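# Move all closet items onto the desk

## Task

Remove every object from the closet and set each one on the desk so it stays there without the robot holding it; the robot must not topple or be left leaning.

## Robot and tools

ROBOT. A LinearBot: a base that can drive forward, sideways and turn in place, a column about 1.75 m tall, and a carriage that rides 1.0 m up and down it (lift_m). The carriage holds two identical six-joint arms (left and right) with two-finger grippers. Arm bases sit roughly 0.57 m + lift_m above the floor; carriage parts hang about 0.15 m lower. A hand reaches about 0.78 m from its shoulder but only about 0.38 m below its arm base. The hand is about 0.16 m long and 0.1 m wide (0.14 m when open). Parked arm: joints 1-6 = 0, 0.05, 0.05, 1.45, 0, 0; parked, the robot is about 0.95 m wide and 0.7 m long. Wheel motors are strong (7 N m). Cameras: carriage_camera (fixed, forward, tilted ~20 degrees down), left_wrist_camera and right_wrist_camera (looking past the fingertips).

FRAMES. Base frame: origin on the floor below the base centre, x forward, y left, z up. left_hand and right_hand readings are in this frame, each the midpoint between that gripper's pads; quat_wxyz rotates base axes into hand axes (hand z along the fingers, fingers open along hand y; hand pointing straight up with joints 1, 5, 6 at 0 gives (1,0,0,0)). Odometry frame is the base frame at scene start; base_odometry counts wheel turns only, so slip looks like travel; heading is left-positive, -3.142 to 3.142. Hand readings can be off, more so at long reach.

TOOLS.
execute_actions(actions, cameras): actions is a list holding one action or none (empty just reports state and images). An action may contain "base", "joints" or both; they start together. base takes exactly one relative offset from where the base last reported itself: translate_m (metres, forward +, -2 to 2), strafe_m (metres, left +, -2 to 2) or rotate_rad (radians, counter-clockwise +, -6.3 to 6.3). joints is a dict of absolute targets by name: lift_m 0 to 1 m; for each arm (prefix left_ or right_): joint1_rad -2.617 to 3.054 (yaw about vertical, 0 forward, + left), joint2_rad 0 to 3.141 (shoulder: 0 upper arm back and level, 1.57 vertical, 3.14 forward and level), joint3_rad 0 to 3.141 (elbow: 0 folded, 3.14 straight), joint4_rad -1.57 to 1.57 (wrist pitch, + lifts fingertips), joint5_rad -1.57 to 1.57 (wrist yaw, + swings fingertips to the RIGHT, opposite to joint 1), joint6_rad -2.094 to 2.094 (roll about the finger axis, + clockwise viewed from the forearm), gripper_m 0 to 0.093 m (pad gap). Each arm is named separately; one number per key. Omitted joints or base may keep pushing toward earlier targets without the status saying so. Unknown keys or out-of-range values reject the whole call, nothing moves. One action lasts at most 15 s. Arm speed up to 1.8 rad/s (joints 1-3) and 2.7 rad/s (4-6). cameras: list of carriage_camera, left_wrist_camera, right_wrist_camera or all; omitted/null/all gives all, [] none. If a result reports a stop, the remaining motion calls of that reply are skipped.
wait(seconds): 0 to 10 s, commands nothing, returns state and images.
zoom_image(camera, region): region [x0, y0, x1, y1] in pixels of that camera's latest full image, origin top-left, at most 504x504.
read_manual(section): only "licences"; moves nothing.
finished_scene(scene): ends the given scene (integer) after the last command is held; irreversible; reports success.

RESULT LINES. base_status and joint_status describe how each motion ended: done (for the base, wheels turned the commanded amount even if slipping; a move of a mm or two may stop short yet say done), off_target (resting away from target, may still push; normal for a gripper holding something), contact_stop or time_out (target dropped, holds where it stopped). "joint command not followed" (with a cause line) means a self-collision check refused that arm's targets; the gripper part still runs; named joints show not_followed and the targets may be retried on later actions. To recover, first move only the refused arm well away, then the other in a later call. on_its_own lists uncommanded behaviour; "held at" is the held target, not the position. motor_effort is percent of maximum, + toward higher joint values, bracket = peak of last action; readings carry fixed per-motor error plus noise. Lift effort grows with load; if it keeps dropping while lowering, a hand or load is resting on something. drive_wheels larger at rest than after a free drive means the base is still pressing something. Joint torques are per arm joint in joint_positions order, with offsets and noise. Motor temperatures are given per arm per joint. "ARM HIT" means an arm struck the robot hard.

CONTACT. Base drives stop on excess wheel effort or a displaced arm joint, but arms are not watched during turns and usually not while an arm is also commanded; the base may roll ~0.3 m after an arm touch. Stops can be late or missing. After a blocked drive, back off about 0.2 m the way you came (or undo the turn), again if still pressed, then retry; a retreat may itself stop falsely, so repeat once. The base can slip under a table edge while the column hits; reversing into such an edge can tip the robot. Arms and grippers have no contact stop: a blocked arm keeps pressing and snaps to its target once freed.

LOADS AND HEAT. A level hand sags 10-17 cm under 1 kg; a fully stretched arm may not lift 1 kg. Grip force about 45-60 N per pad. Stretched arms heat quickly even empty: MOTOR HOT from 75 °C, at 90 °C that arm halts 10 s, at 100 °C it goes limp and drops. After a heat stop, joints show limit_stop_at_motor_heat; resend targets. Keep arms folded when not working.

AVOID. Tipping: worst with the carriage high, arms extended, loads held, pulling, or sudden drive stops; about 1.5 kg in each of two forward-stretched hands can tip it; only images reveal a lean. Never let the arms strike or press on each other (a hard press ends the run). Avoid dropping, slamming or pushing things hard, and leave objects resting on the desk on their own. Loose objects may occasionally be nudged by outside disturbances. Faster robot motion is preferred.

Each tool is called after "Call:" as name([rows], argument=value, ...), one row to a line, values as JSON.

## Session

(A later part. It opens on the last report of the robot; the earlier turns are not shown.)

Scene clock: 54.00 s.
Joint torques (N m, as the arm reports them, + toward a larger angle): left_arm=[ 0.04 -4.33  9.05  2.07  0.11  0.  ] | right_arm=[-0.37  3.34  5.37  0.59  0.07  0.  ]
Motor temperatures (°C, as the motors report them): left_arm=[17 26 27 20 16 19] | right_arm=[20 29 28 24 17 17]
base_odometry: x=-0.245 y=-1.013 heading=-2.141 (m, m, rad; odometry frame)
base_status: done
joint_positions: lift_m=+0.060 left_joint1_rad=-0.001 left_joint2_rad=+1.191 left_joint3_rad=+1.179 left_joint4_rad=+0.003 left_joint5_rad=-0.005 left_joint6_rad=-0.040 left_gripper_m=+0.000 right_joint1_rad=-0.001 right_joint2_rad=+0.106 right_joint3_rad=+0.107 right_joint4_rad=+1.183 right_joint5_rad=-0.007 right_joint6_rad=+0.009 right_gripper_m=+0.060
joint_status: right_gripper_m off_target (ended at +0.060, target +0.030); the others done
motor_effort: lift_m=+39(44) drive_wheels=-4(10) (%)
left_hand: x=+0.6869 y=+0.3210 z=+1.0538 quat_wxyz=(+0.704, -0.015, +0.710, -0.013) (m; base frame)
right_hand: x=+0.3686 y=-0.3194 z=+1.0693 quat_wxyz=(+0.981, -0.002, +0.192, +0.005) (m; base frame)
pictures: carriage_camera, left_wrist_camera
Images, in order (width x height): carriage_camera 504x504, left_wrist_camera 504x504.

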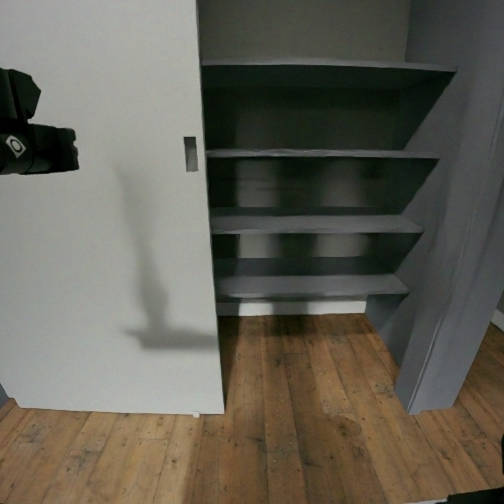

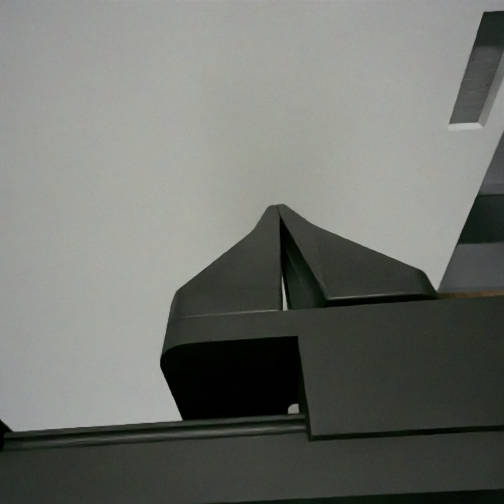

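Call:
execute_actions([
  {"base":{"strafe_m":-0.14}},
], cameras=[])

Call:
execute_actions([
  {"base":{"translate_m":0.17}},
], cameras=["left_wrist_camera"])

Scene clock: 56.33 s.
Joint torques (N m, as the arm reports them, + toward a larger angle): left_arm=[ 0.01 -4.39  8.94  2.1   0.1   0.  ] | right_arm=[-0.37  3.36  5.28  0.6   0.06  0.  ]
Motor temperatures (°C, as the motors report them): left_arm=[17 26 27 21 16 19] | right_arm=[20 29 28 24 17 17]
base_odometry: x=-0.363 y=-0.937 heading=-2.141 (m, m, rad; odometry frame)
base_status: done
joint_positions: lift_m=+0.060 left_joint1_rad=-0.001 left_joint2_rad=+1.191 left_joint3_rad=+1.179 left_joint4_rad=+0.002 left_joint5_rad=-0.004 left_joint6_rad=-0.040 left_gripper_m=+0.000 right_joint1_rad=-0.001 right_joint2_rad=+0.106 right_joint3_rad=+0.107 right_joint4_rad=+1.183 right_joint5_rad=-0.006 right_joint6_rad=+0.009 right_gripper_m=+0.060
joint_status: not commanded
motor_effort: lift_m=+39(40) drive_wheels=-4(13) (%)
left_hand: x=+0.6869 y=+0.3209 z=+1.0537 quat_wxyz=(+0.704, -0.015, +0.710, -0.013) (m; base frame)
right_hand: x=+0.3686 y=-0.3196 z=+1.0693 quat_wxyz=(+0.981, -0.002, +0.192, +0.005) (m; base frame)
pictures: none
No camera images: the call's "cameras" was empty. Leave "cameras" out to get every camera's image.

Scene clock: 58.27 s.
Joint torques (N m, as the arm reports them, + toward a larger angle): left_arm=[ 0.06 -4.36  8.76  2.14  0.11  0.  ] | right_arm=[-0.38  3.33  5.31  0.57  0.06 -0.01]
Motor temperatures (°C, as the motors report them): left_arm=[17 26 27 22 16 19] | right_arm=[20 28 28 23 17 17]
base_odometry: x=-0.455 y=-1.080 heading=-2.142 (m, m, rad; odometry frame)
base_status: done
joint_positions: lift_m=+0.060 left_joint1_rad=-0.001 left_joint2_rad=+1.191 left_joint3_rad=+1.181 left_joint4_rad=+0.000 left_joint5_rad=-0.004 left_joint6_rad=-0.040 left_gripper_m=+0.000 right_joint1_rad=-0.001 right_joint2_rad=+0.106 right_joint3_rad=+0.107 right_joint4_rad=+1.184 right_joint5_rad=-0.006 right_joint6_rad=+0.009 right_gripper_m=+0.060
joint_status: not commanded
motor_effort: lift_m=+39(34) drive_wheels=-4(15) (%)
left_hand: x=+0.6868 y=+0.3209 z=+1.0539 quat_wxyz=(+0.704, -0.015, +0.710, -0.013) (m; base frame)
right_hand: x=+0.3685 y=-0.3196 z=+1.0693 quat_wxyz=(+0.981, -0.002, +0.192, +0.005) (m; base frame)
pictures: left_wrist_camera
Images, in order (width x height): left_wrist_camera 504x504.

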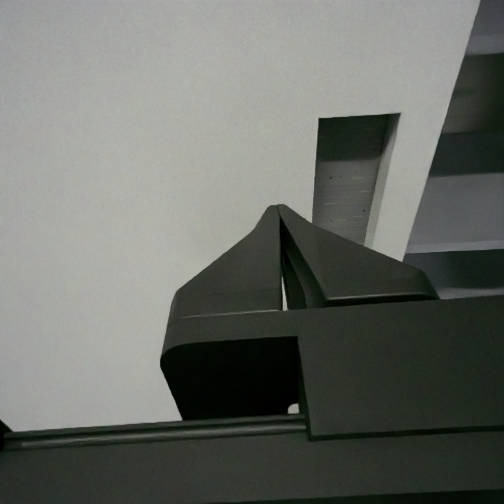

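Call:
execute_actions([
  {"joints":{"left_joint1_rad":-0.09}},
], cameras=["left_wrist_camera"])

Call:
execute_actions([
  {"base":{"translate_m":0.07}},
], cameras=["left_wrist_camera"])

Scene clock: 59.30 s.
Joint torques (N m, as the arm reports them, + toward a larger angle): left_arm=[-0.21 -4.37  8.82  2.14  0.05  0.  ] | right_arm=[-0.37  3.34  5.29  0.57  0.05 -0.01]
Motor temperatures (°C, as the motors report them): left_arm=[17 26 28 22 16 19] | right_arm=[20 28 28 23 17 17]
base_odometry: x=-0.455 y=-1.080 heading=-2.142 (m, m, rad; odometry frame)
base_status: not commanded
joint_positions: lift_m=+0.060 left_joint1_rad=-0.087 left_joint2_rad=+1.191 left_joint3_rad=+1.181 left_joint4_rad=+0.000 left_joint5_rad=-0.002 left_joint6_rad=-0.040 left_gripper_m=+0.000 right_joint1_rad=-0.001 right_joint2_rad=+0.106 right_joint3_rad=+0.107 right_joint4_rad=+1.184 right_joint5_rad=-0.006 right_joint6_rad=+0.009 right_gripper_m=+0.060
joint_status: all done
motor_effort: lift_m=+34(40) drive_wheels=-5(3) (%)
left_hand: x=+0.6852 y=+0.2848 z=+1.0539 quat_wxyz=(+0.702, +0.016, +0.710, -0.044) (m; base frame)
right_hand: x=+0.3685 y=-0.3196 z=+1.0693 quat_wxyz=(+0.981, -0.002, +0.192, +0.005) (m; base frame)
pictures: left_wrist_camera
Images, in order (width x height): left_wrist_camera 504x504.

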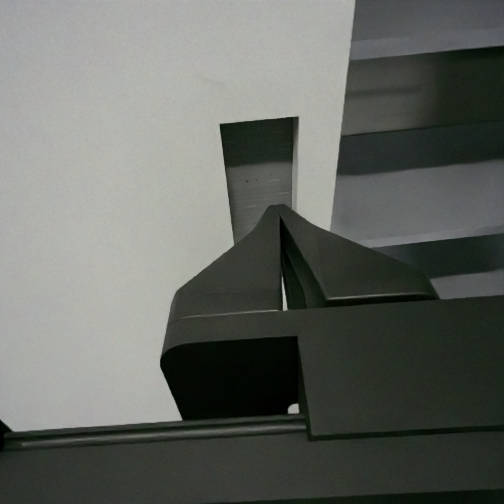

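Scene clock: 60.70 s.
Joint torques (N m, as the arm reports them, + toward a larger angle): left_arm=[-0.12  0.72  8.49  2.95 -0.04  0.  ] | right_arm=[-0.36  3.36  5.2   0.56  0.05  0.  ]
Motor temperatures (°C, as the motors report them): left_arm=[17 25 28 23 16 19] | right_arm=[20 28 28 23 17 17]
base_odometry: x=-0.493 y=-1.139 heading=-2.142 (m, m, rad; odometry frame)
base_status: done
joint_positions: lift_m=+0.060 left_joint1_rad=-0.087 left_joint2_rad=+1.139 left_joint3_rad=+1.184 left_joint4_rad=-0.080 left_joint5_rad=+0.007 left_joint6_rad=-0.040 left_gripper_m=+0.000 right_joint1_rad=-0.001 right_joint2_rad=+0.106 right_joint3_rad=+0.107 right_joint4_rad=+1.186 right_joint5_rad=-0.005 right_joint6_rad=+0.009 right_gripper_m=+0.060
joint_status: not commanded
motor_effort: lift_m=+36(37) drive_wheels=+8(15) (%)
left_hand: x=+0.6689 y=+0.2846 z=+1.0556 quat_wxyz=(+0.693, +0.020, +0.719, -0.047) (m; base frame)
right_hand: x=+0.3681 y=-0.3197 z=+1.0695 quat_wxyz=(+0.982, -0.001, +0.191, +0.005) (m; base frame)
pictures: left_wrist_camera
Images, in order (width x height): left_wrist_camera 504x504.

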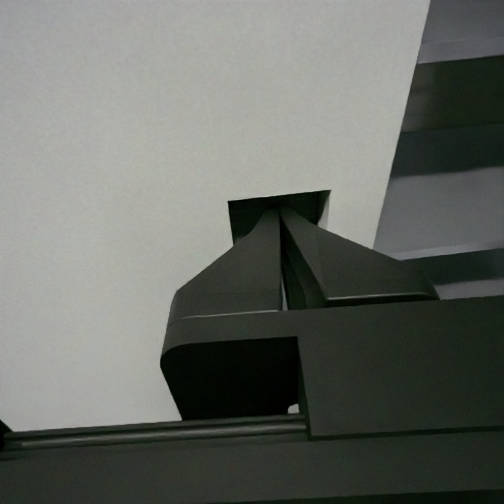

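Call:
execute_actions([
  {"base":{"strafe_m":-0.5},"joints":{"left_joint1_rad":-0.15,"left_joint5_rad":0}},
], cameras=["carriage_camera","left_wrist_camera"])

Scene clock: 64.33 s.
Joint torques (N m, as the arm reports them, + toward a larger angle): left_arm=[-0.39  2.21  8.52  3.01  0.27 -0.02] | right_arm=[-0.33  3.42  5.18  0.56  0.06 -0.01]
Motor temperatures (°C, as the motors report them): left_arm=[18 25 28 25 16 19] | right_arm=[20 27 28 22 17 17]
base_odometry: x=-0.913 y=-0.868 heading=-2.142 (m, m, rad; odometry frame)
base_status: done
joint_positions: lift_m=+0.060 left_joint1_rad=-0.143 left_joint2_rad=+1.125 left_joint3_rad=+1.184 left_joint4_rad=-0.087 left_joint5_rad=-0.017 left_joint6_rad=-0.038 left_gripper_m=+0.000 right_joint1_rad=-0.001 right_joint2_rad=+0.106 right_joint3_rad=+0.107 right_joint4_rad=+1.186 right_joint5_rad=-0.005 right_joint6_rad=+0.009 right_gripper_m=+0.060
joint_status: all done
motor_effort: lift_m=+37(39) drive_wheels=-1(23) (%)
left_hand: x=+0.6628 y=+0.2675 z=+1.0591 quat_wxyz=(+0.695, +0.032, +0.716, -0.057) (m; base frame)
right_hand: x=+0.3681 y=-0.3198 z=+1.0695 quat_wxyz=(+0.982, -0.001, +0.191, +0.005) (m; base frame)
pictures: carriage_camera, left_wrist_camera
Images, in order (width x height): carriage_camera 504x504, left_wrist_camera 504x504.

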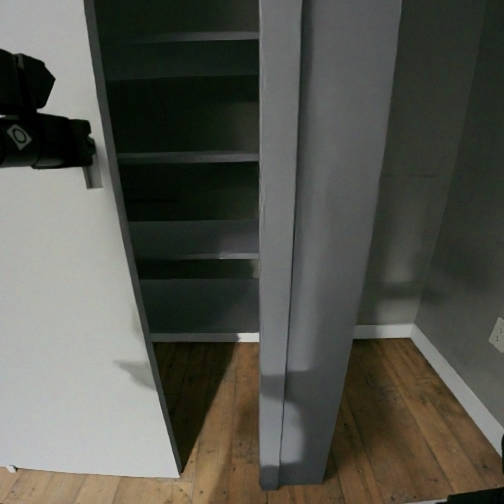

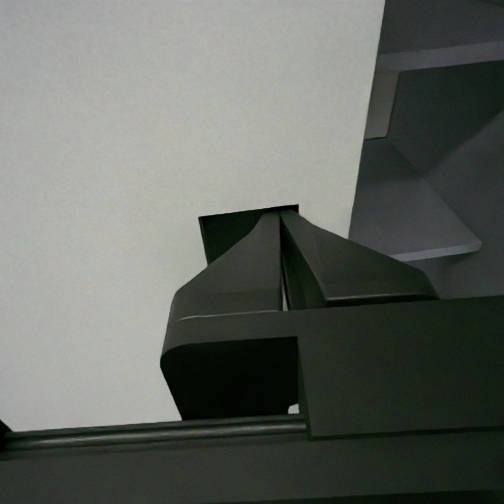

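Call:
execute_actions([
  {"base":{"strafe_m":-0.06},"joints":{"left_joint1_rad":-0.45,"left_joint5_rad":-0.2}},
], cameras=["carriage_camera","left_wrist_camera"])

Scene clock: 66.50 s.
Joint torques (N m, as the arm reports them, + toward a larger angle): left_arm=[ 1.88 -3.5   8.59  2.28 -0.92 -0.02] | right_arm=[-0.36  3.38  5.27  0.56  0.03 -0.01]
Motor temperatures (°C, as the motors report them): left_arm=[18 25 28 25 16 19] | right_arm=[20 26 28 22 17 17]
base_odometry: x=-0.964 y=-0.836 heading=-2.142 (m, m, rad; odometry frame)
base_status: done
joint_positions: lift_m=+0.060 left_joint1_rad=-0.475 left_joint2_rad=+1.184 left_joint3_rad=+1.184 left_joint4_rad=-0.015 left_joint5_rad=-0.117 left_joint6_rad=-0.038 left_gripper_m=+0.000 right_joint1_rad=-0.001 right_joint2_rad=+0.106 right_joint3_rad=+0.107 right_joint4_rad=+1.186 right_joint5_rad=-0.004 right_joint6_rad=+0.009 right_gripper_m=+0.060
joint_status: left_joint1_rad off_target (ended at -0.474, target -0.450); left_joint5_rad off_target (ended at -0.117, target -0.200)
motor_effort: lift_m=+35(41) drive_wheels=+0(18) (%)
left_hand: x=+0.6472 y=+0.1509 z=+1.0545 quat_wxyz=(+0.688, +0.114, +0.703, -0.137) (m; base frame)
right_hand: x=+0.3681 y=-0.3198 z=+1.0695 quat_wxyz=(+0.982, -0.001, +0.191, +0.004) (m; base frame)
pictures: carriage_camera, left_wrist_camera
Images, in order (width x height): carriage_camera 504x504, left_wrist_camera 504x504.

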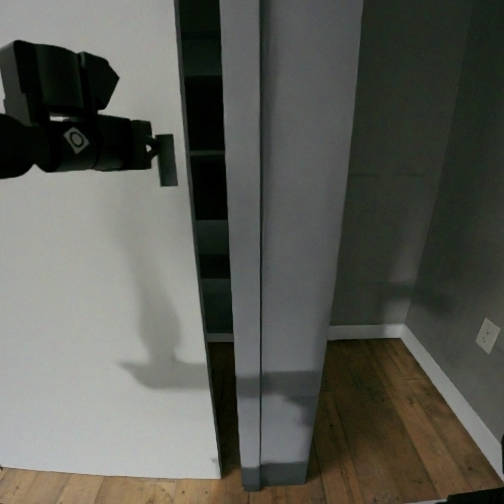

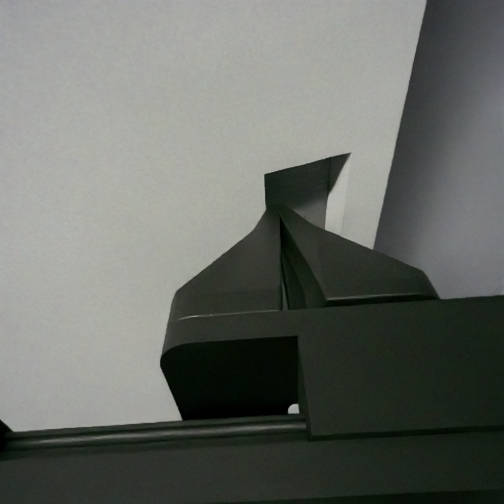

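Call:
execute_actions([
  {"base":{"translate_m":-0.22}},
], cameras=[])

Call:
execute_actions([
  {"base":{"strafe_m":1.35},"joints":{"left_joint1_rad":0,"left_joint5_rad":-0.2}},
], cameras=["carriage_camera","left_wrist_camera"])

Scene clock: 69.23 s.
Joint torques (N m, as the arm reports them, + toward a larger angle): left_arm=[ 0.81 -3.76  8.53  2.26 -0.04 -0.02] | right_arm=[-0.35  3.32  5.28  0.55  0.04  0.  ]
Motor temperatures (°C, as the motors report them): left_arm=[18 25 29 26 16 19] | right_arm=[20 26 28 22 17 17]
base_odometry: x=-0.845 y=-0.651 heading=-2.142 (m, m, rad; odometry frame)
base_status: done
joint_positions: lift_m=+0.060 left_joint1_rad=-0.459 left_joint2_rad=+1.184 left_joint3_rad=+1.184 left_joint4_rad=-0.011 left_joint5_rad=-0.192 left_joint6_rad=-0.038 left_gripper_m=+0.000 right_joint1_rad=-0.001 right_joint2_rad=+0.106 right_joint3_rad=+0.107 right_joint4_rad=+1.186 right_joint5_rad=-0.004 right_joint6_rad=+0.009 right_gripper_m=+0.060
joint_status: not commanded
on_its_own: left_joint5_rad moved -0.075 to your old target -0.200
motor_effort: lift_m=+36(37) drive_wheels=+1(12) (%)
left_hand: x=+0.6537 y=+0.1692 z=+1.0555 quat_wxyz=(+0.695, +0.082, +0.706, -0.106) (m; base frame)
right_hand: x=+0.3680 y=-0.3198 z=+1.0695 quat_wxyz=(+0.982, -0.001, +0.191, +0.004) (m; base frame)
pictures: none
No camera images: the call's "cameras" was empty. Leave "cameras" out to get every camera's image.

Scene clock: 74.23 s.
Joint torques (N m, as the arm reports them, + toward a larger angle): left_arm=[ 0.42 -3.64  8.54  2.23 -0.02 -0.02] | right_arm=[-0.37  3.35  5.29  0.56  0.03 -0.01]
Motor temperatures (°C, as the motors report them): left_arm=[18 25 29 26 16 19] | right_arm=[20 25 27 21 17 17]
base_odometry: x=+0.291 y=-1.380 heading=-2.142 (m, m, rad; odometry frame)
base_status: done
joint_positions: lift_m=+0.060 left_joint1_rad=-0.005 left_joint2_rad=+1.184 left_joint3_rad=+1.184 left_joint4_rad=-0.011 left_joint5_rad=-0.196 left_joint6_rad=-0.038 left_gripper_m=+0.000 right_joint1_rad=-0.001 right_joint2_rad=+0.106 right_joint3_rad=+0.107 right_joint4_rad=+1.186 right_joint5_rad=-0.004 right_joint6_rad=+0.009 right_gripper_m=+0.060
joint_status: all done
motor_effort: lift_m=+38(36) drive_wheels=-4(12) (%)
left_hand: x=+0.6814 y=+0.3518 z=+1.0555 quat_wxyz=(+0.701, -0.080, +0.706, +0.055) (m; base frame)
right_hand: x=+0.3680 y=-0.3199 z=+1.0695 quat_wxyz=(+0.982, -0.001, +0.191, +0.004) (m; base frame)
pictures: carriage_camera, left_wrist_camera
Images, in order (width x height): carriage_camera 504x504, left_wrist_camera 504x504.

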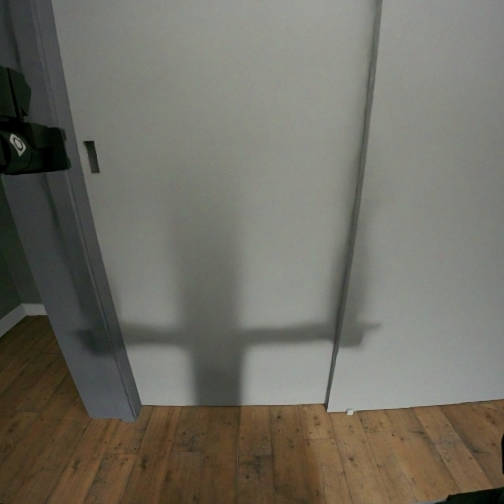

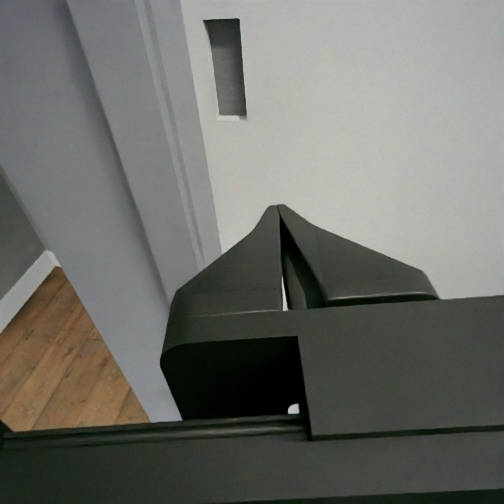

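Call:
execute_actions([
  {"base":{"strafe_m":0.1}},
], cameras=[])

Call:
execute_actions([
  {"base":{"translate_m":0.17}},
], cameras=["left_wrist_camera","carriage_camera"])

Scene clock: 76.40 s.
Joint torques (N m, as the arm reports them, + toward a larger angle): left_arm=[ 0.47 -3.62  8.48  2.22  0.02 -0.02] | right_arm=[-0.36  3.37  5.27  0.55  0.03 -0.01]
Motor temperatures (°C, as the motors report them): left_arm=[18 25 30 27 16 19] | right_arm=[20 25 27 21 17 17]
base_odometry: x=+0.375 y=-1.434 heading=-2.141 (m, m, rad; odometry frame)
base_status: done
joint_positions: lift_m=+0.060 left_joint1_rad=-0.005 left_joint2_rad=+1.184 left_joint3_rad=+1.184 left_joint4_rad=-0.011 left_joint5_rad=-0.197 left_joint6_rad=-0.038 left_gripper_m=+0.000 right_joint1_rad=-0.001 right_joint2_rad=+0.106 right_joint3_rad=+0.107 right_joint4_rad=+1.186 right_joint5_rad=-0.004 right_joint6_rad=+0.009 right_gripper_m=+0.060
joint_status: not commanded
motor_effort: lift_m=+37(39) drive_wheels=-1(12) (%)
left_hand: x=+0.6814 y=+0.3519 z=+1.0555 quat_wxyz=(+0.701, -0.081, +0.706, +0.055) (m; base frame)
right_hand: x=+0.3680 y=-0.3199 z=+1.0695 quat_wxyz=(+0.982, -0.001, +0.191, +0.004) (m; base frame)
pictures: none
No camera images: the call's "cameras" was empty. Leave "cameras" out to get every camera's image.

Scene clock: 78.33 s.
Joint torques (N m, as the arm reports them, + toward a larger angle): left_arm=[ 0.53 -3.77  8.48  2.18  0.02 -0.02] | right_arm=[-0.39  3.39  5.29  0.55  0.04  0.  ]
Motor temperatures (°C, as the motors report them): left_arm=[18 25 30 27 16 19] | right_arm=[20 24 27 21 17 17]
base_odometry: x=+0.284 y=-1.577 heading=-2.141 (m, m, rad; odometry frame)
base_status: done
joint_positions: lift_m=+0.060 left_joint1_rad=-0.005 left_joint2_rad=+1.184 left_joint3_rad=+1.184 left_joint4_rad=-0.009 left_joint5_rad=-0.197 left_joint6_rad=-0.038 left_gripper_m=+0.000 right_joint1_rad=-0.001 right_joint2_rad=+0.106 right_joint3_rad=+0.107 right_joint4_rad=+1.186 right_joint5_rad=-0.004 right_joint6_rad=+0.009 right_gripper_m=+0.060
joint_status: not commanded
motor_effort: lift_m=+38(34) drive_wheels=-4(16) (%)
left_hand: x=+0.6814 y=+0.3519 z=+1.0559 quat_wxyz=(+0.702, -0.081, +0.706, +0.055) (m; base frame)
right_hand: x=+0.3679 y=-0.3199 z=+1.0696 quat_wxyz=(+0.982, -0.001, +0.191, +0.004) (m; base frame)
pictures: carriage_camera, left_wrist_camera
Images, in order (width x height): carriage_camera 504x504, left_wrist_camera 504x504.

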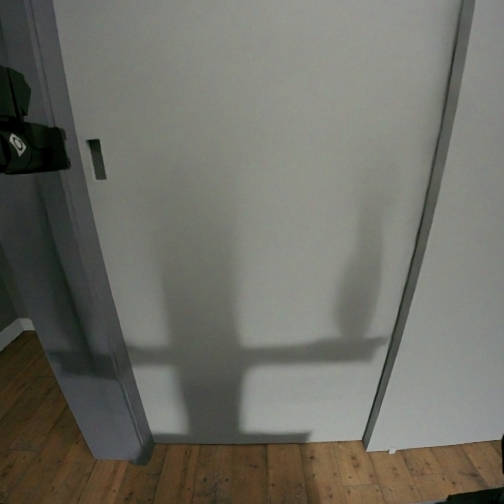

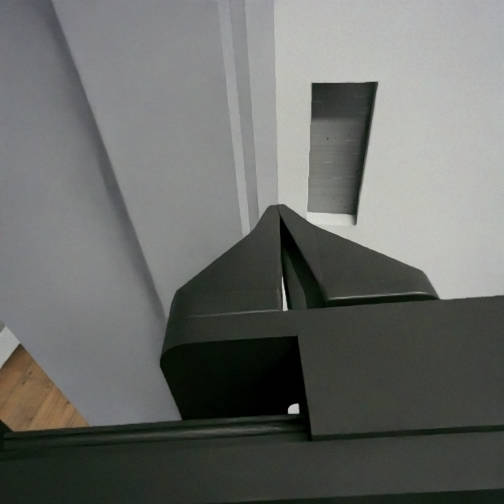

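Call:
execute_actions([
  {"base":{"strafe_m":-0.06}},
], cameras=[])

Call:
execute_actions([
  {"base":{"translate_m":0.08}},
], cameras=["left_wrist_camera"])

Scene clock: 80.10 s.
Joint torques (N m, as the arm reports them, + toward a larger angle): left_arm=[ 0.42 -3.57  8.64  2.22  0.03 -0.02] | right_arm=[-0.4   3.37  5.3   0.55  0.04 -0.01]
Motor temperatures (°C, as the motors report them): left_arm=[18 25 30 27 16 19] | right_arm=[20 24 27 21 17 17]
base_odometry: x=+0.233 y=-1.545 heading=-2.141 (m, m, rad; odometry frame)
base_status: done
joint_positions: lift_m=+0.060 left_joint1_rad=-0.005 left_joint2_rad=+1.184 left_joint3_rad=+1.184 left_joint4_rad=-0.009 left_joint5_rad=-0.197 left_joint6_rad=-0.038 left_gripper_m=+0.000 right_joint1_rad=-0.001 right_joint2_rad=+0.106 right_joint3_rad=+0.107 right_joint4_rad=+1.186 right_joint5_rad=-0.003 right_joint6_rad=+0.009 right_gripper_m=+0.060
joint_status: not commanded
motor_effort: lift_m=+36(36) drive_wheels=-3(15) (%)
left_hand: x=+0.6814 y=+0.3520 z=+1.0559 quat_wxyz=(+0.702, -0.081, +0.706, +0.055) (m; base frame)
right_hand: x=+0.3679 y=-0.3200 z=+1.0696 quat_wxyz=(+0.982, -0.001, +0.191, +0.004) (m; base frame)
pictures: none
No camera images: the call's "cameras" was empty. Leave "cameras" out to get every camera's image.

Scene clock: 81.50 s.
Joint torques (N m, as the arm reports them, + toward a larger angle): left_arm=[ 0.46 -3.87  8.61  2.17  0.02 -0.02] | right_arm=[-0.36  3.33  5.27  0.56  0.03  0.  ]
Motor temperatures (°C, as the motors report them): left_arm=[18 25 30 27 16 19] | right_arm=[20 24 27 21 17 17]
base_odometry: x=+0.190 y=-1.612 heading=-2.141 (m, m, rad; odometry frame)
base_status: done
joint_positions: lift_m=+0.060 left_joint1_rad=-0.005 left_joint2_rad=+1.185 left_joint3_rad=+1.184 left_joint4_rad=-0.008 left_joint5_rad=-0.197 left_joint6_rad=-0.038 left_gripper_m=+0.000 right_joint1_rad=-0.001 right_joint2_rad=+0.106 right_joint3_rad=+0.107 right_joint4_rad=+1.186 right_joint5_rad=-0.003 right_joint6_rad=+0.009 right_gripper_m=+0.060
joint_status: not commanded
motor_effort: lift_m=+36(36) drive_wheels=-4(9) (%)
left_hand: x=+0.6817 y=+0.3520 z=+1.0557 quat_wxyz=(+0.702, -0.081, +0.706, +0.055) (m; base frame)
right_hand: x=+0.3679 y=-0.3200 z=+1.0696 quat_wxyz=(+0.982, -0.001, +0.191, +0.004) (m; base frame)
pictures: left_wrist_camera
Images, in order (width x height): left_wrist_camera 504x504.

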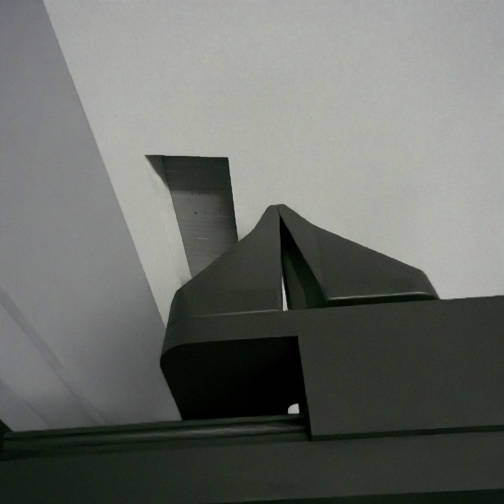

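Overshot ~3 cm; use j1.

Call:
execute_actions([
  {"joints":{"left_joint1_rad":0.07}},
], cameras=["left_wrist_camera"])

Scene clock: 82.33 s.
Joint torques (N m, as the arm reports them, + toward a larger angle): left_arm=[ 0.38 -3.86  8.56  2.2   0.04 -0.02] | right_arm=[-0.36  3.31  5.21  0.55  0.03 -0.01]
Motor temperatures (°C, as the motors report them): left_arm=[18 25 30 27 16 19] | right_arm=[20 24 27 21 17 17]
base_odometry: x=+0.190 y=-1.612 heading=-2.141 (m, m, rad; odometry frame)
base_status: not commanded
joint_positions: lift_m=+0.060 left_joint1_rad=+0.067 left_joint2_rad=+1.185 left_joint3_rad=+1.184 left_joint4_rad=-0.008 left_joint5_rad=-0.198 left_joint6_rad=-0.038 left_gripper_m=+0.000 right_joint1_rad=-0.001 right_joint2_rad=+0.106 right_joint3_rad=+0.107 right_joint4_rad=+1.186 right_joint5_rad=-0.003 right_joint6_rad=+0.009 right_gripper_m=+0.060
joint_status: all done
motor_effort: lift_m=+37(38) drive_wheels=-3(2) (%)
left_hand: x=+0.6783 y=+0.3816 z=+1.0557 quat_wxyz=(+0.699, -0.107, +0.702, +0.081) (m; base frame)
right_hand: x=+0.3679 y=-0.3200 z=+1.0696 quat_wxyz=(+0.982, -0.001, +0.191, +0.004) (m; base frame)
pictures: left_wrist_camera
Images, in order (width x height): left_wrist_camera 504x504.

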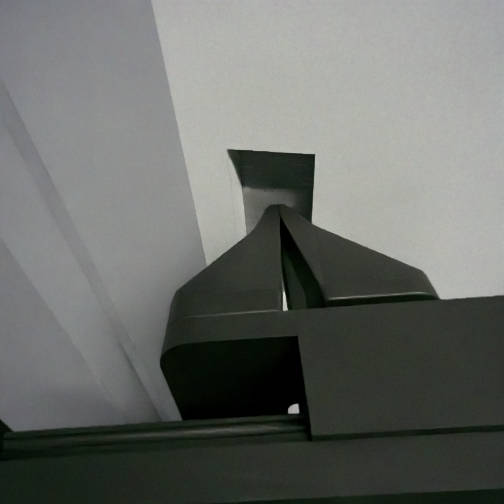

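Call:
execute_actions([
  {"base":{"translate_m":0.04},"joints":{"left_joint1_rad":0.07,"left_joint5_rad":-0.2}},
])

Scene clock: 85.53 s.
Joint torques (N m, as the arm reports them, + toward a larger angle): left_arm=[ 0.37 -0.35  8.49  2.5   0.61 -0.02] | right_arm=[-0.36  3.35  5.28  0.56  0.02 -0.01]
Motor temperatures (°C, as the motors report them): left_arm=[18 25 30 27 16 19] | right_arm=[20 24 27 21 17 17]
base_odometry: x=+0.168 y=-1.646 heading=-2.141 (m, m, rad; odometry frame)
base_status: done
joint_positions: lift_m=+0.060 left_joint1_rad=+0.067 left_joint2_rad=+1.153 left_joint3_rad=+1.184 left_joint4_rad=-0.039 left_joint5_rad=-0.250 left_joint6_rad=-0.038 left_gripper_m=+0.000 right_joint1_rad=-0.001 right_joint2_rad=+0.106 right_joint3_rad=+0.107 right_joint4_rad=+1.186 right_joint5_rad=-0.003 right_joint6_rad=+0.009 right_gripper_m=+0.060
joint_status: left_joint5_rad off_target (ended at -0.249, target -0.200); the others done
motor_effort: lift_m=+37(39) drive_wheels=+8(12) (%)
left_hand: x=+0.6660 y=+0.3895 z=+1.0605 quat_wxyz=(+0.697, -0.125, +0.699, +0.099) (m; base frame)
right_hand: x=+0.3681 y=-0.3200 z=+1.0695 quat_wxyz=(+0.982, -0.001, +0.191, +0.004) (m; base frame)
pictures: carriage_camera, left_wrist_camera, right_wrist_camera
Images, in order (width x height): carriage_camera 504x504, left_wrist_camera 504x504, right_wrist_camera 504x504.

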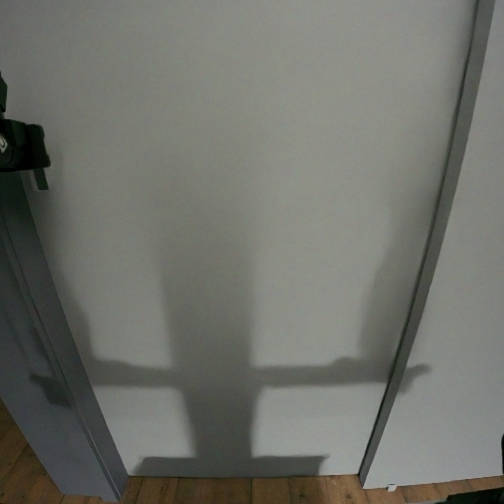

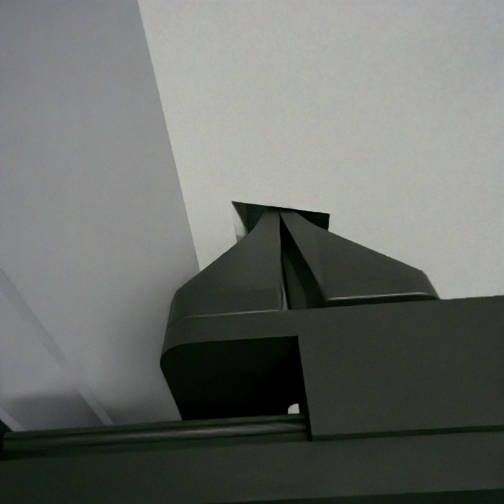

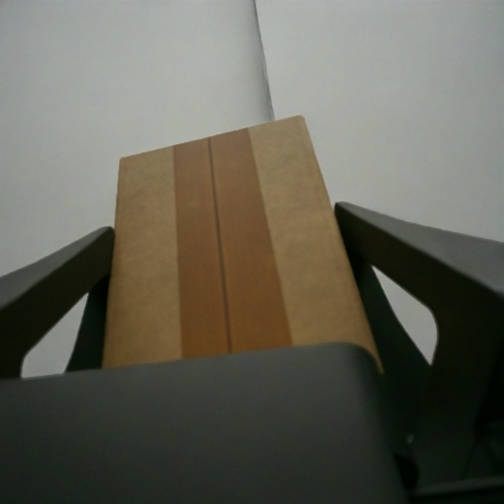

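Touching; hand brushes the frame probably.

Call:
execute_actions([
  {"base":{"strafe_m":-0.7},"joints":{"left_joint1_rad":0.0,"left_joint5_rad":-0.2}},
])

Scene clock: 89.67 s.
Joint torques (N m, as the arm reports them, + toward a larger angle): left_arm=[-3.28  0.63  8.44  2.66  2.79  0.  ] | right_arm=[-0.37  3.34  5.26  0.59  0.02  0.  ]
Motor temperatures (°C, as the motors report them): left_arm=[18 25 31 28 17 19] | right_arm=[20 23 27 21 17 17]
base_odometry: x=-0.421 y=-1.268 heading=-2.141 (m, m, rad; odometry frame)
base_status: done
joint_positions: lift_m=+0.060 left_joint1_rad=+0.042 left_joint2_rad=+1.143 left_joint3_rad=+1.184 left_joint4_rad=-0.058 left_joint5_rad=-0.430 left_joint6_rad=-0.039 left_gripper_m=+0.000 right_joint1_rad=-0.001 right_joint2_rad=+0.106 right_joint3_rad=+0.107 right_joint4_rad=+1.186 right_joint5_rad=-0.003 right_joint6_rad=+0.009 right_gripper_m=+0.060
joint_status: left_joint1_rad off_target (ended at +0.042, target +0.000); left_joint5_rad off_target (ended at -0.431, target -0.200)
motor_effort: lift_m=+37(36) drive_wheels=+5(19) (%)
left_hand: x=+0.6528 y=+0.4081 z=+1.0599 quat_wxyz=(+0.685, -0.178, +0.690, +0.153) (m; base frame)
right_hand: x=+0.3681 y=-0.3200 z=+1.0695 quat_wxyz=(+0.982, -0.001, +0.191, +0.004) (m; base frame)
pictures: carriage_camera, left_wrist_camera, right_wrist_camera
Images, in order (width x height): carriage_camera 504x504, left_wrist_camera 504x504, right_wrist_camera 504x504.

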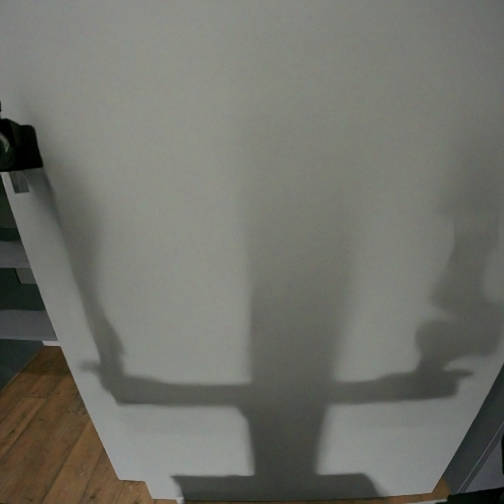

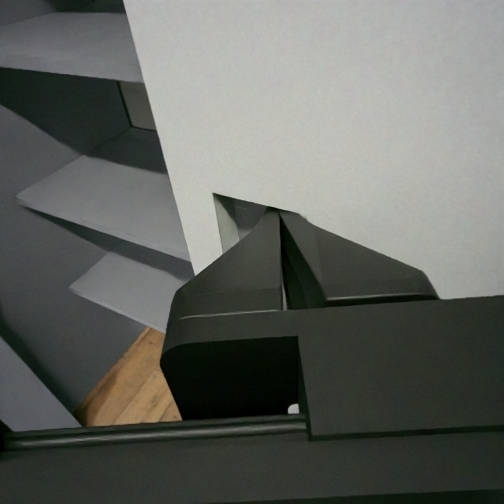

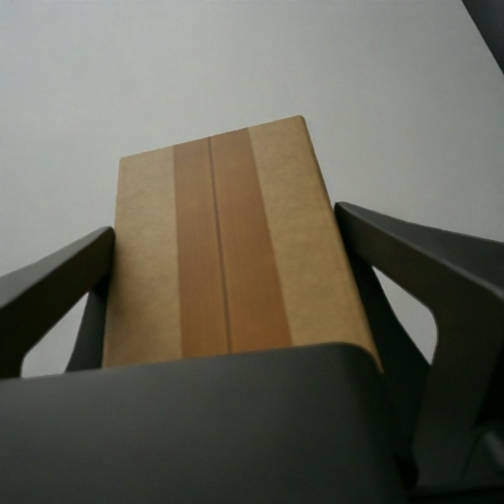

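Call:
execute_actions([
  {"base":{"strafe_m":0.04},"joints":{"left_joint1_rad":0.04,"left_joint5_rad":-0.2}},
], cameras=[])

Call:
execute_actions([
  {"base":{"translate_m":-0.3},"joints":{"left_joint1_rad":0.04,"left_joint5_rad":0}},
], cameras=[])

Call:
execute_actions([
  {"base":{"strafe_m":0.65},"joints":{"lift_m":0.4,"left_joint1_rad":0,"left_joint2_rad":0.3,"left_joint3_rad":0.3,"left_joint4_rad":0.8}},
])

Scene clock: 91.27 s.
Joint torques (N m, as the arm reports them, + toward a larger angle): left_arm=[-0.28  3.38  8.42  3.16  1.15 -0.01] | right_arm=[-0.35  3.37  5.28  0.56  0.03 -0.01]
Motor temperatures (°C, as the motors report them): left_arm=[18 25 31 29 17 19] | right_arm=[20 23 27 21 17 17]
base_odometry: x=-0.388 y=-1.290 heading=-2.141 (m, m, rad; odometry frame)
base_status: done
joint_positions: lift_m=+0.060 left_joint1_rad=+0.046 left_joint2_rad=+1.116 left_joint3_rad=+1.184 left_joint4_rad=-0.099 left_joint5_rad=-0.293 left_joint6_rad=-0.039 left_gripper_m=+0.000 right_joint1_rad=-0.001 right_joint2_rad=+0.106 right_joint3_rad=+0.107 right_joint4_rad=+1.186 right_joint5_rad=-0.003 right_joint6_rad=+0.009 right_gripper_m=+0.060
joint_status: left_joint5_rad off_target (ended at -0.293, target -0.200); the others done
motor_effort: lift_m=+36(39) drive_wheels=-1(14) (%)
left_hand: x=+0.6534 y=+0.3878 z=+1.0597 quat_wxyz=(+0.688, -0.132, +0.705, +0.107) (m; base frame)
right_hand: x=+0.3681 y=-0.3200 z=+1.0695 quat_wxyz=(+0.982, -0.001, +0.191, +0.004) (m; base frame)
pictures: none
No camera images: the call's "cameras" was empty. Leave "cameras" out to get every camera's image.

Scene clock: 93.83 s.
Joint torques (N m, as the arm reports them, + toward a larger angle): left_arm=[-0.63 -3.68  8.65  2.22  0.16 -0.01] | right_arm=[-0.37  3.36  5.28  0.55  0.02 -0.01]
Motor temperatures (°C, as the motors report them): left_arm=[18 25 31 29 17 19] | right_arm=[20 23 27 21 17 17]
base_odometry: x=-0.226 y=-1.037 heading=-2.141 (m, m, rad; odometry frame)
base_status: done
joint_positions: lift_m=+0.060 left_joint1_rad=+0.049 left_joint2_rad=+1.185 left_joint3_rad=+1.184 left_joint4_rad=-0.011 left_joint5_rad=-0.009 left_joint6_rad=-0.039 left_gripper_m=+0.000 right_joint1_rad=-0.001 right_joint2_rad=+0.106 right_joint3_rad=+0.107 right_joint4_rad=+1.186 right_joint5_rad=-0.003 right_joint6_rad=+0.009 right_gripper_m=+0.060
joint_status: all done
motor_effort: lift_m=+35(39) drive_wheels=+0(15) (%)
left_hand: x=+0.6843 y=+0.3421 z=+1.0550 quat_wxyz=(+0.703, -0.034, +0.710, +0.007) (m; base frame)
right_hand: x=+0.3679 y=-0.3201 z=+1.0696 quat_wxyz=(+0.982, +0.000, +0.191, +0.004) (m; base frame)
pictures: none
No camera images: the call's "cameras" was empty. Leave "cameras" out to get every camera's image.

Scene clock: 97.47 s.
Joint torques (N m, as the arm reports them, + toward a larger angle): left_arm=[-0.21  1.04  5.79  1.26  0.11 -0.01] | right_arm=[-0.36  3.32  5.28  0.56  0.01 -0.01]
Motor temperatures (°C, as the motors report them): left_arm=[18 25 31 28 17 19] | right_arm=[20 22 27 20 17 17]
base_odometry: x=+0.321 y=-1.388 heading=-2.141 (m, m, rad; odometry frame)
base_status: done
joint_positions: lift_m=+0.400 left_joint1_rad=+0.004 left_joint2_rad=+0.318 left_joint3_rad=+0.310 left_joint4_rad=+0.794 left_joint5_rad=-0.004 left_joint6_rad=-0.039 left_gripper_m=+0.000 right_joint1_rad=-0.001 right_joint2_rad=+0.106 right_joint3_rad=+0.107 right_joint4_rad=+1.186 right_joint5_rad=-0.002 right_joint6_rad=+0.009 right_gripper_m=+0.060
joint_status: all done
motor_effort: lift_m=+40(43) drive_wheels=-3(10) (%)
left_hand: x=+0.4616 y=+0.3220 z=+1.4082 quat_wxyz=(+0.924, -0.010, +0.382, -0.015) (m; base frame)
right_hand: x=+0.3679 y=-0.3202 z=+1.4096 quat_wxyz=(+0.982, +0.000, +0.191, +0.004) (m; base frame)
pictures: carriage_camera, left_wrist_camera, right_wrist_camera
Images, in order (width x height): carriage_camera 504x504, left_wrist_camera 504x504, right_wrist_camera 504x504.

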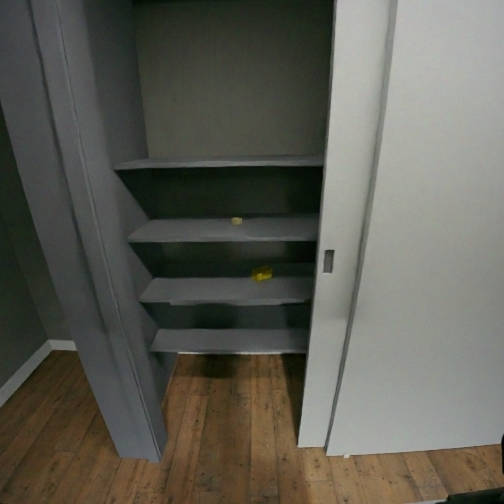

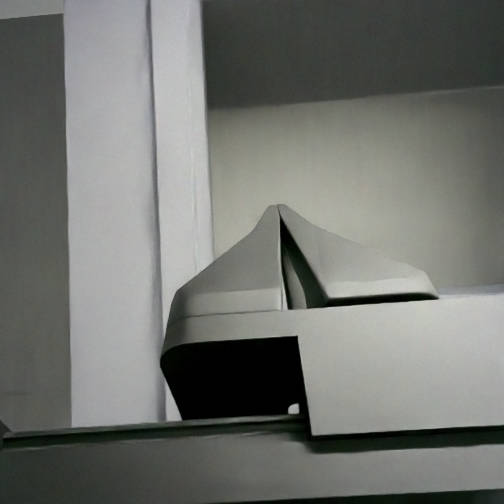

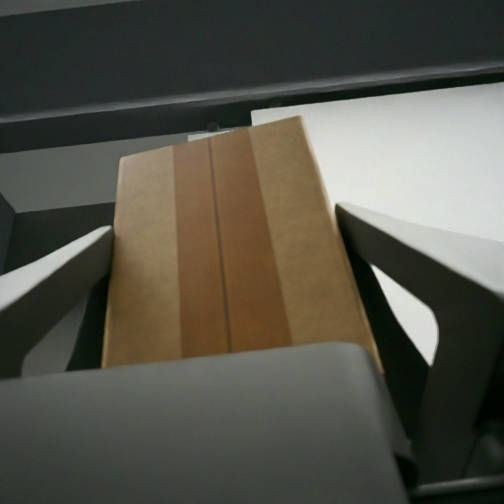

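Call:
zoom_image(camera="carriage_camera", region=[120, 140, 340, 360])

Region (120, 140, 340, 360) of carriage_camera's 504x504 image, scaled by 2.291, with more detail than that image has.

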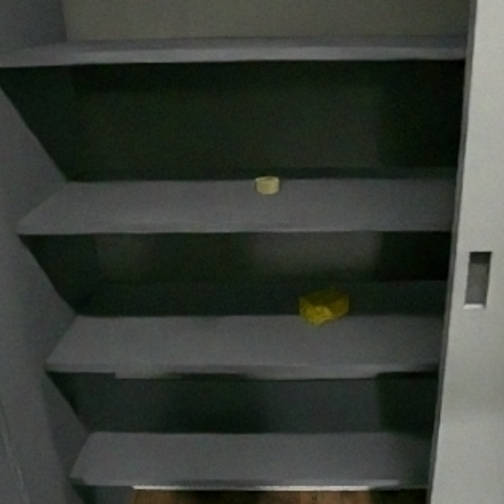

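Call:
execute_actions([
  {"base":{"strafe_m":-0.22},"joints":{"lift_m":0.35,"left_joint1_rad":0,"left_joint2_rad":2.0,"left_joint3_rad":1.7,"left_joint4_rad":0,"left_gripper_m":0.09}},
], cameras=[])

Call:
execute_actions([
  {"base":{"translate_m":0.4},"joints":{"left_joint2_rad":2.45,"left_joint3_rad":2.15}},
])

Scene clock: 101.77 s.
Joint torques (N m, as the arm reports them, + toward a larger angle): left_arm=[ -0.14 -15.38   8.96   2.22   0.1   -0.01] | right_arm=[-0.37  3.38  5.27  0.54  0.01 -0.01]
Motor temperatures (°C, as the motors report them): left_arm=[18 25 31 27 17 19] | right_arm=[20 22 27 20 17 17]
base_odometry: x=+0.136 y=-1.269 heading=-2.141 (m, m, rad; odometry frame)
base_status: done
joint_positions: lift_m=+0.350 left_joint1_rad=+0.002 left_joint2_rad=+2.006 left_joint3_rad=+1.681 left_joint4_rad=-0.009 left_joint5_rad=-0.004 left_joint6_rad=-0.039 left_gripper_m=+0.090 right_joint1_rad=-0.001 right_joint2_rad=+0.106 right_joint3_rad=+0.107 right_joint4_rad=+1.187 right_joint5_rad=-0.001 right_joint6_rad=+0.009 right_gripper_m=+0.060
joint_status: all done
motor_effort: lift_m=+35(36) drive_wheels=+0(11) (%)
left_hand: x=+0.8883 y=+0.3226 z=+1.1810 quat_wxyz=(+0.580, -0.018, +0.815, -0.009) (m; base frame)
right_hand: x=+0.3679 y=-0.3204 z=+1.3596 quat_wxyz=(+0.982, +0.000, +0.191, +0.004) (m; base frame)
pictures: none
No camera images: the call's "cameras" was empty. Leave "cameras" out to get every camera's image.

Scene clock: 104.57 s.
Joint torques (N m, as the arm reports them, + toward a larger angle): left_arm=[ -0.13 -20.15   9.03   2.2    0.1   -0.01] | right_arm=[-0.37  3.44  5.24  0.56  0.   -0.01]
Motor temperatures (°C, as the motors report them): left_arm=[18 28 31 28 17 19] | right_arm=[20 22 27 20 17 17]
base_odometry: x=-0.080 y=-1.605 heading=-2.142 (m, m, rad; odometry frame)
base_status: done
joint_positions: lift_m=+0.350 left_joint1_rad=+0.002 left_joint2_rad=+2.462 left_joint3_rad=+2.133 left_joint4_rad=-0.007 left_joint5_rad=-0.004 left_joint6_rad=-0.039 left_gripper_m=+0.090 right_joint1_rad=-0.001 right_joint2_rad=+0.106 right_joint3_rad=+0.107 right_joint4_rad=+1.187 right_joint5_rad=-0.001 right_joint6_rad=+0.009 right_gripper_m=+0.060
joint_status: all done
motor_effort: lift_m=+38(35) drive_wheels=-9(16) (%)
left_hand: x=+0.9819 y=+0.3228 z=+1.1060 quat_wxyz=(+0.579, -0.018, +0.815, -0.009) (m; base frame)
right_hand: x=+0.3679 y=-0.3204 z=+1.3596 quat_wxyz=(+0.982, +0.000, +0.191, +0.004) (m; base frame)
pictures: carriage_camera, left_wrist_camera, right_wrist_camera
Images, in order (width x height): carriage_camera 504x504, left_wrist_camera 504x504, right_wrist_camera 504x504.

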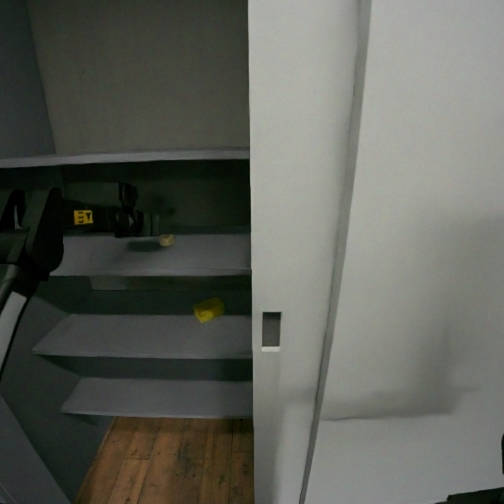

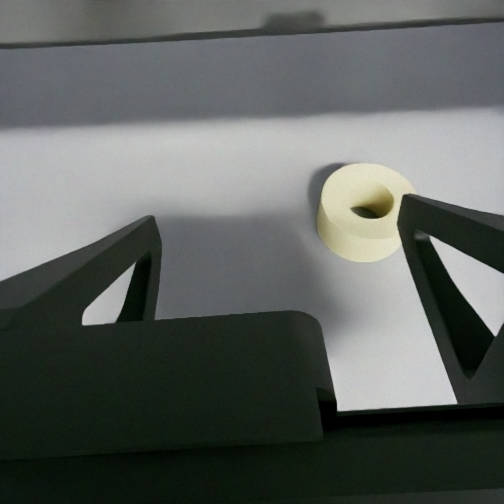

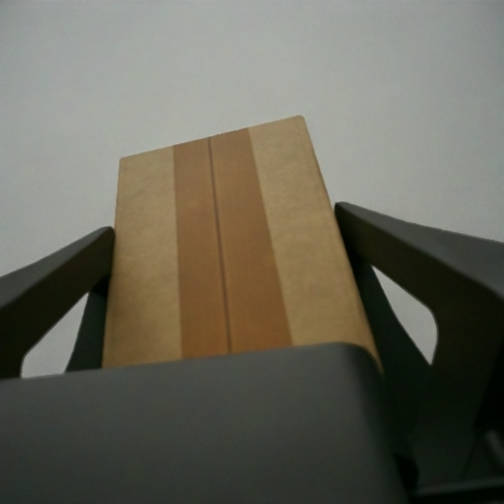

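Call:
execute_actions([
  {"base":{"strafe_m":-0.045},"joints":{"left_joint1_rad":0}},
], cameras=["left_wrist_camera","carriage_camera"])

Scene clock: 106.07 s.
Joint torques (N m, as the arm reports them, + toward a larger angle): left_arm=[  0.21 -20.09   8.86   2.2    0.1   -0.01] | right_arm=[-0.38  3.37  5.28  0.54  0.   -0.01]
Motor temperatures (°C, as the motors report them): left_arm=[18 29 32 28 17 19] | right_arm=[20 22 27 20 17 17]
base_odometry: x=-0.118 y=-1.581 heading=-2.141 (m, m, rad; odometry frame)
base_status: done
joint_positions: lift_m=+0.350 left_joint1_rad=-0.001 left_joint2_rad=+2.462 left_joint3_rad=+2.133 left_joint4_rad=-0.007 left_joint5_rad=-0.004 left_joint6_rad=-0.039 left_gripper_m=+0.090 right_joint1_rad=-0.001 right_joint2_rad=+0.106 right_joint3_rad=+0.107 right_joint4_rad=+1.187 right_joint5_rad=-0.001 right_joint6_rad=+0.009 right_gripper_m=+0.060
joint_status: all done
motor_effort: lift_m=+38(40) drive_wheels=-4(13) (%)
left_hand: x=+0.9820 y=+0.3206 z=+1.1061 quat_wxyz=(+0.579, -0.017, +0.815, -0.010) (m; base frame)
right_hand: x=+0.3679 y=-0.3204 z=+1.3596 quat_wxyz=(+0.982, +0.000, +0.191, +0.004) (m; base frame)
pictures: carriage_camera, left_wrist_camera
Images, in order (width x height): carriage_camera 504x504, left_wrist_camera 504x504.

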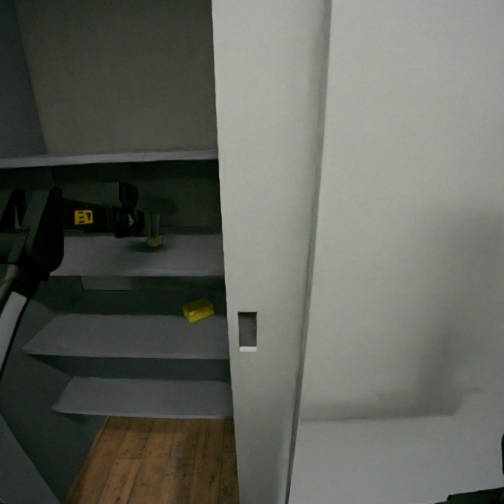

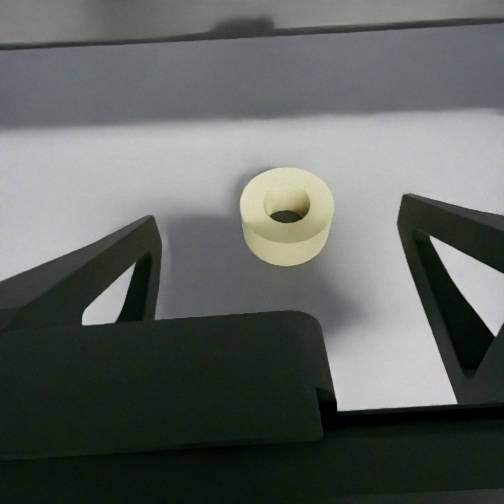

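Call:
execute_actions([
  {"joints":{"lift_m":0.31}},
], cameras=["left_wrist_camera"])

Scene clock: 107.27 s.
Joint torques (N m, as the arm reports them, + toward a larger angle): left_arm=[  0.01 -20.07   8.32   2.22   0.09  -0.01] | right_arm=[-0.37  3.33  5.36  0.57 -0.01  0.  ]
Motor temperatures (°C, as the motors report them): left_arm=[18 30 32 28 17 19] | right_arm=[20 22 27 20 17 17]
base_odometry: x=-0.118 y=-1.581 heading=-2.141 (m, m, rad; odometry frame)
base_status: not commanded
joint_positions: lift_m=+0.310 left_joint1_rad=-0.001 left_joint2_rad=+2.461 left_joint3_rad=+2.140 left_joint4_rad=-0.008 left_joint5_rad=-0.004 left_joint6_rad=-0.039 left_gripper_m=+0.090 right_joint1_rad=-0.001 right_joint2_rad=+0.106 right_joint3_rad=+0.105 right_joint4_rad=+1.187 right_joint5_rad=-0.001 right_joint6_rad=+0.009 right_gripper_m=+0.060
joint_status: all done
motor_effort: lift_m=+36(38) drive_wheels=+4(3) (%)
left_hand: x=+0.9826 y=+0.3206 z=+1.0703 quat_wxyz=(+0.582, -0.017, +0.813, -0.010) (m; base frame)
right_hand: x=+0.3684 y=-0.3204 z=+1.3189 quat_wxyz=(+0.981, +0.000, +0.192, +0.004) (m; base frame)
pictures: left_wrist_camera
Images, in order (width x height): left_wrist_camera 504x504.

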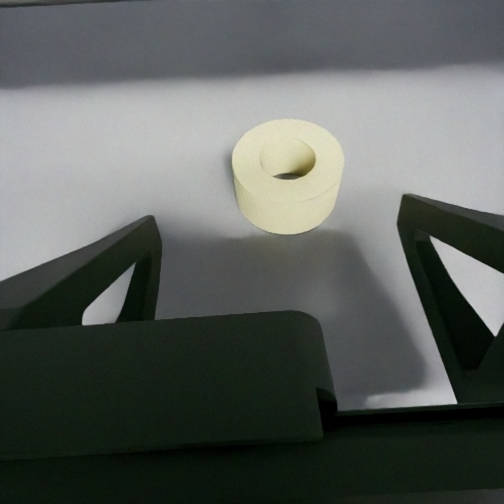

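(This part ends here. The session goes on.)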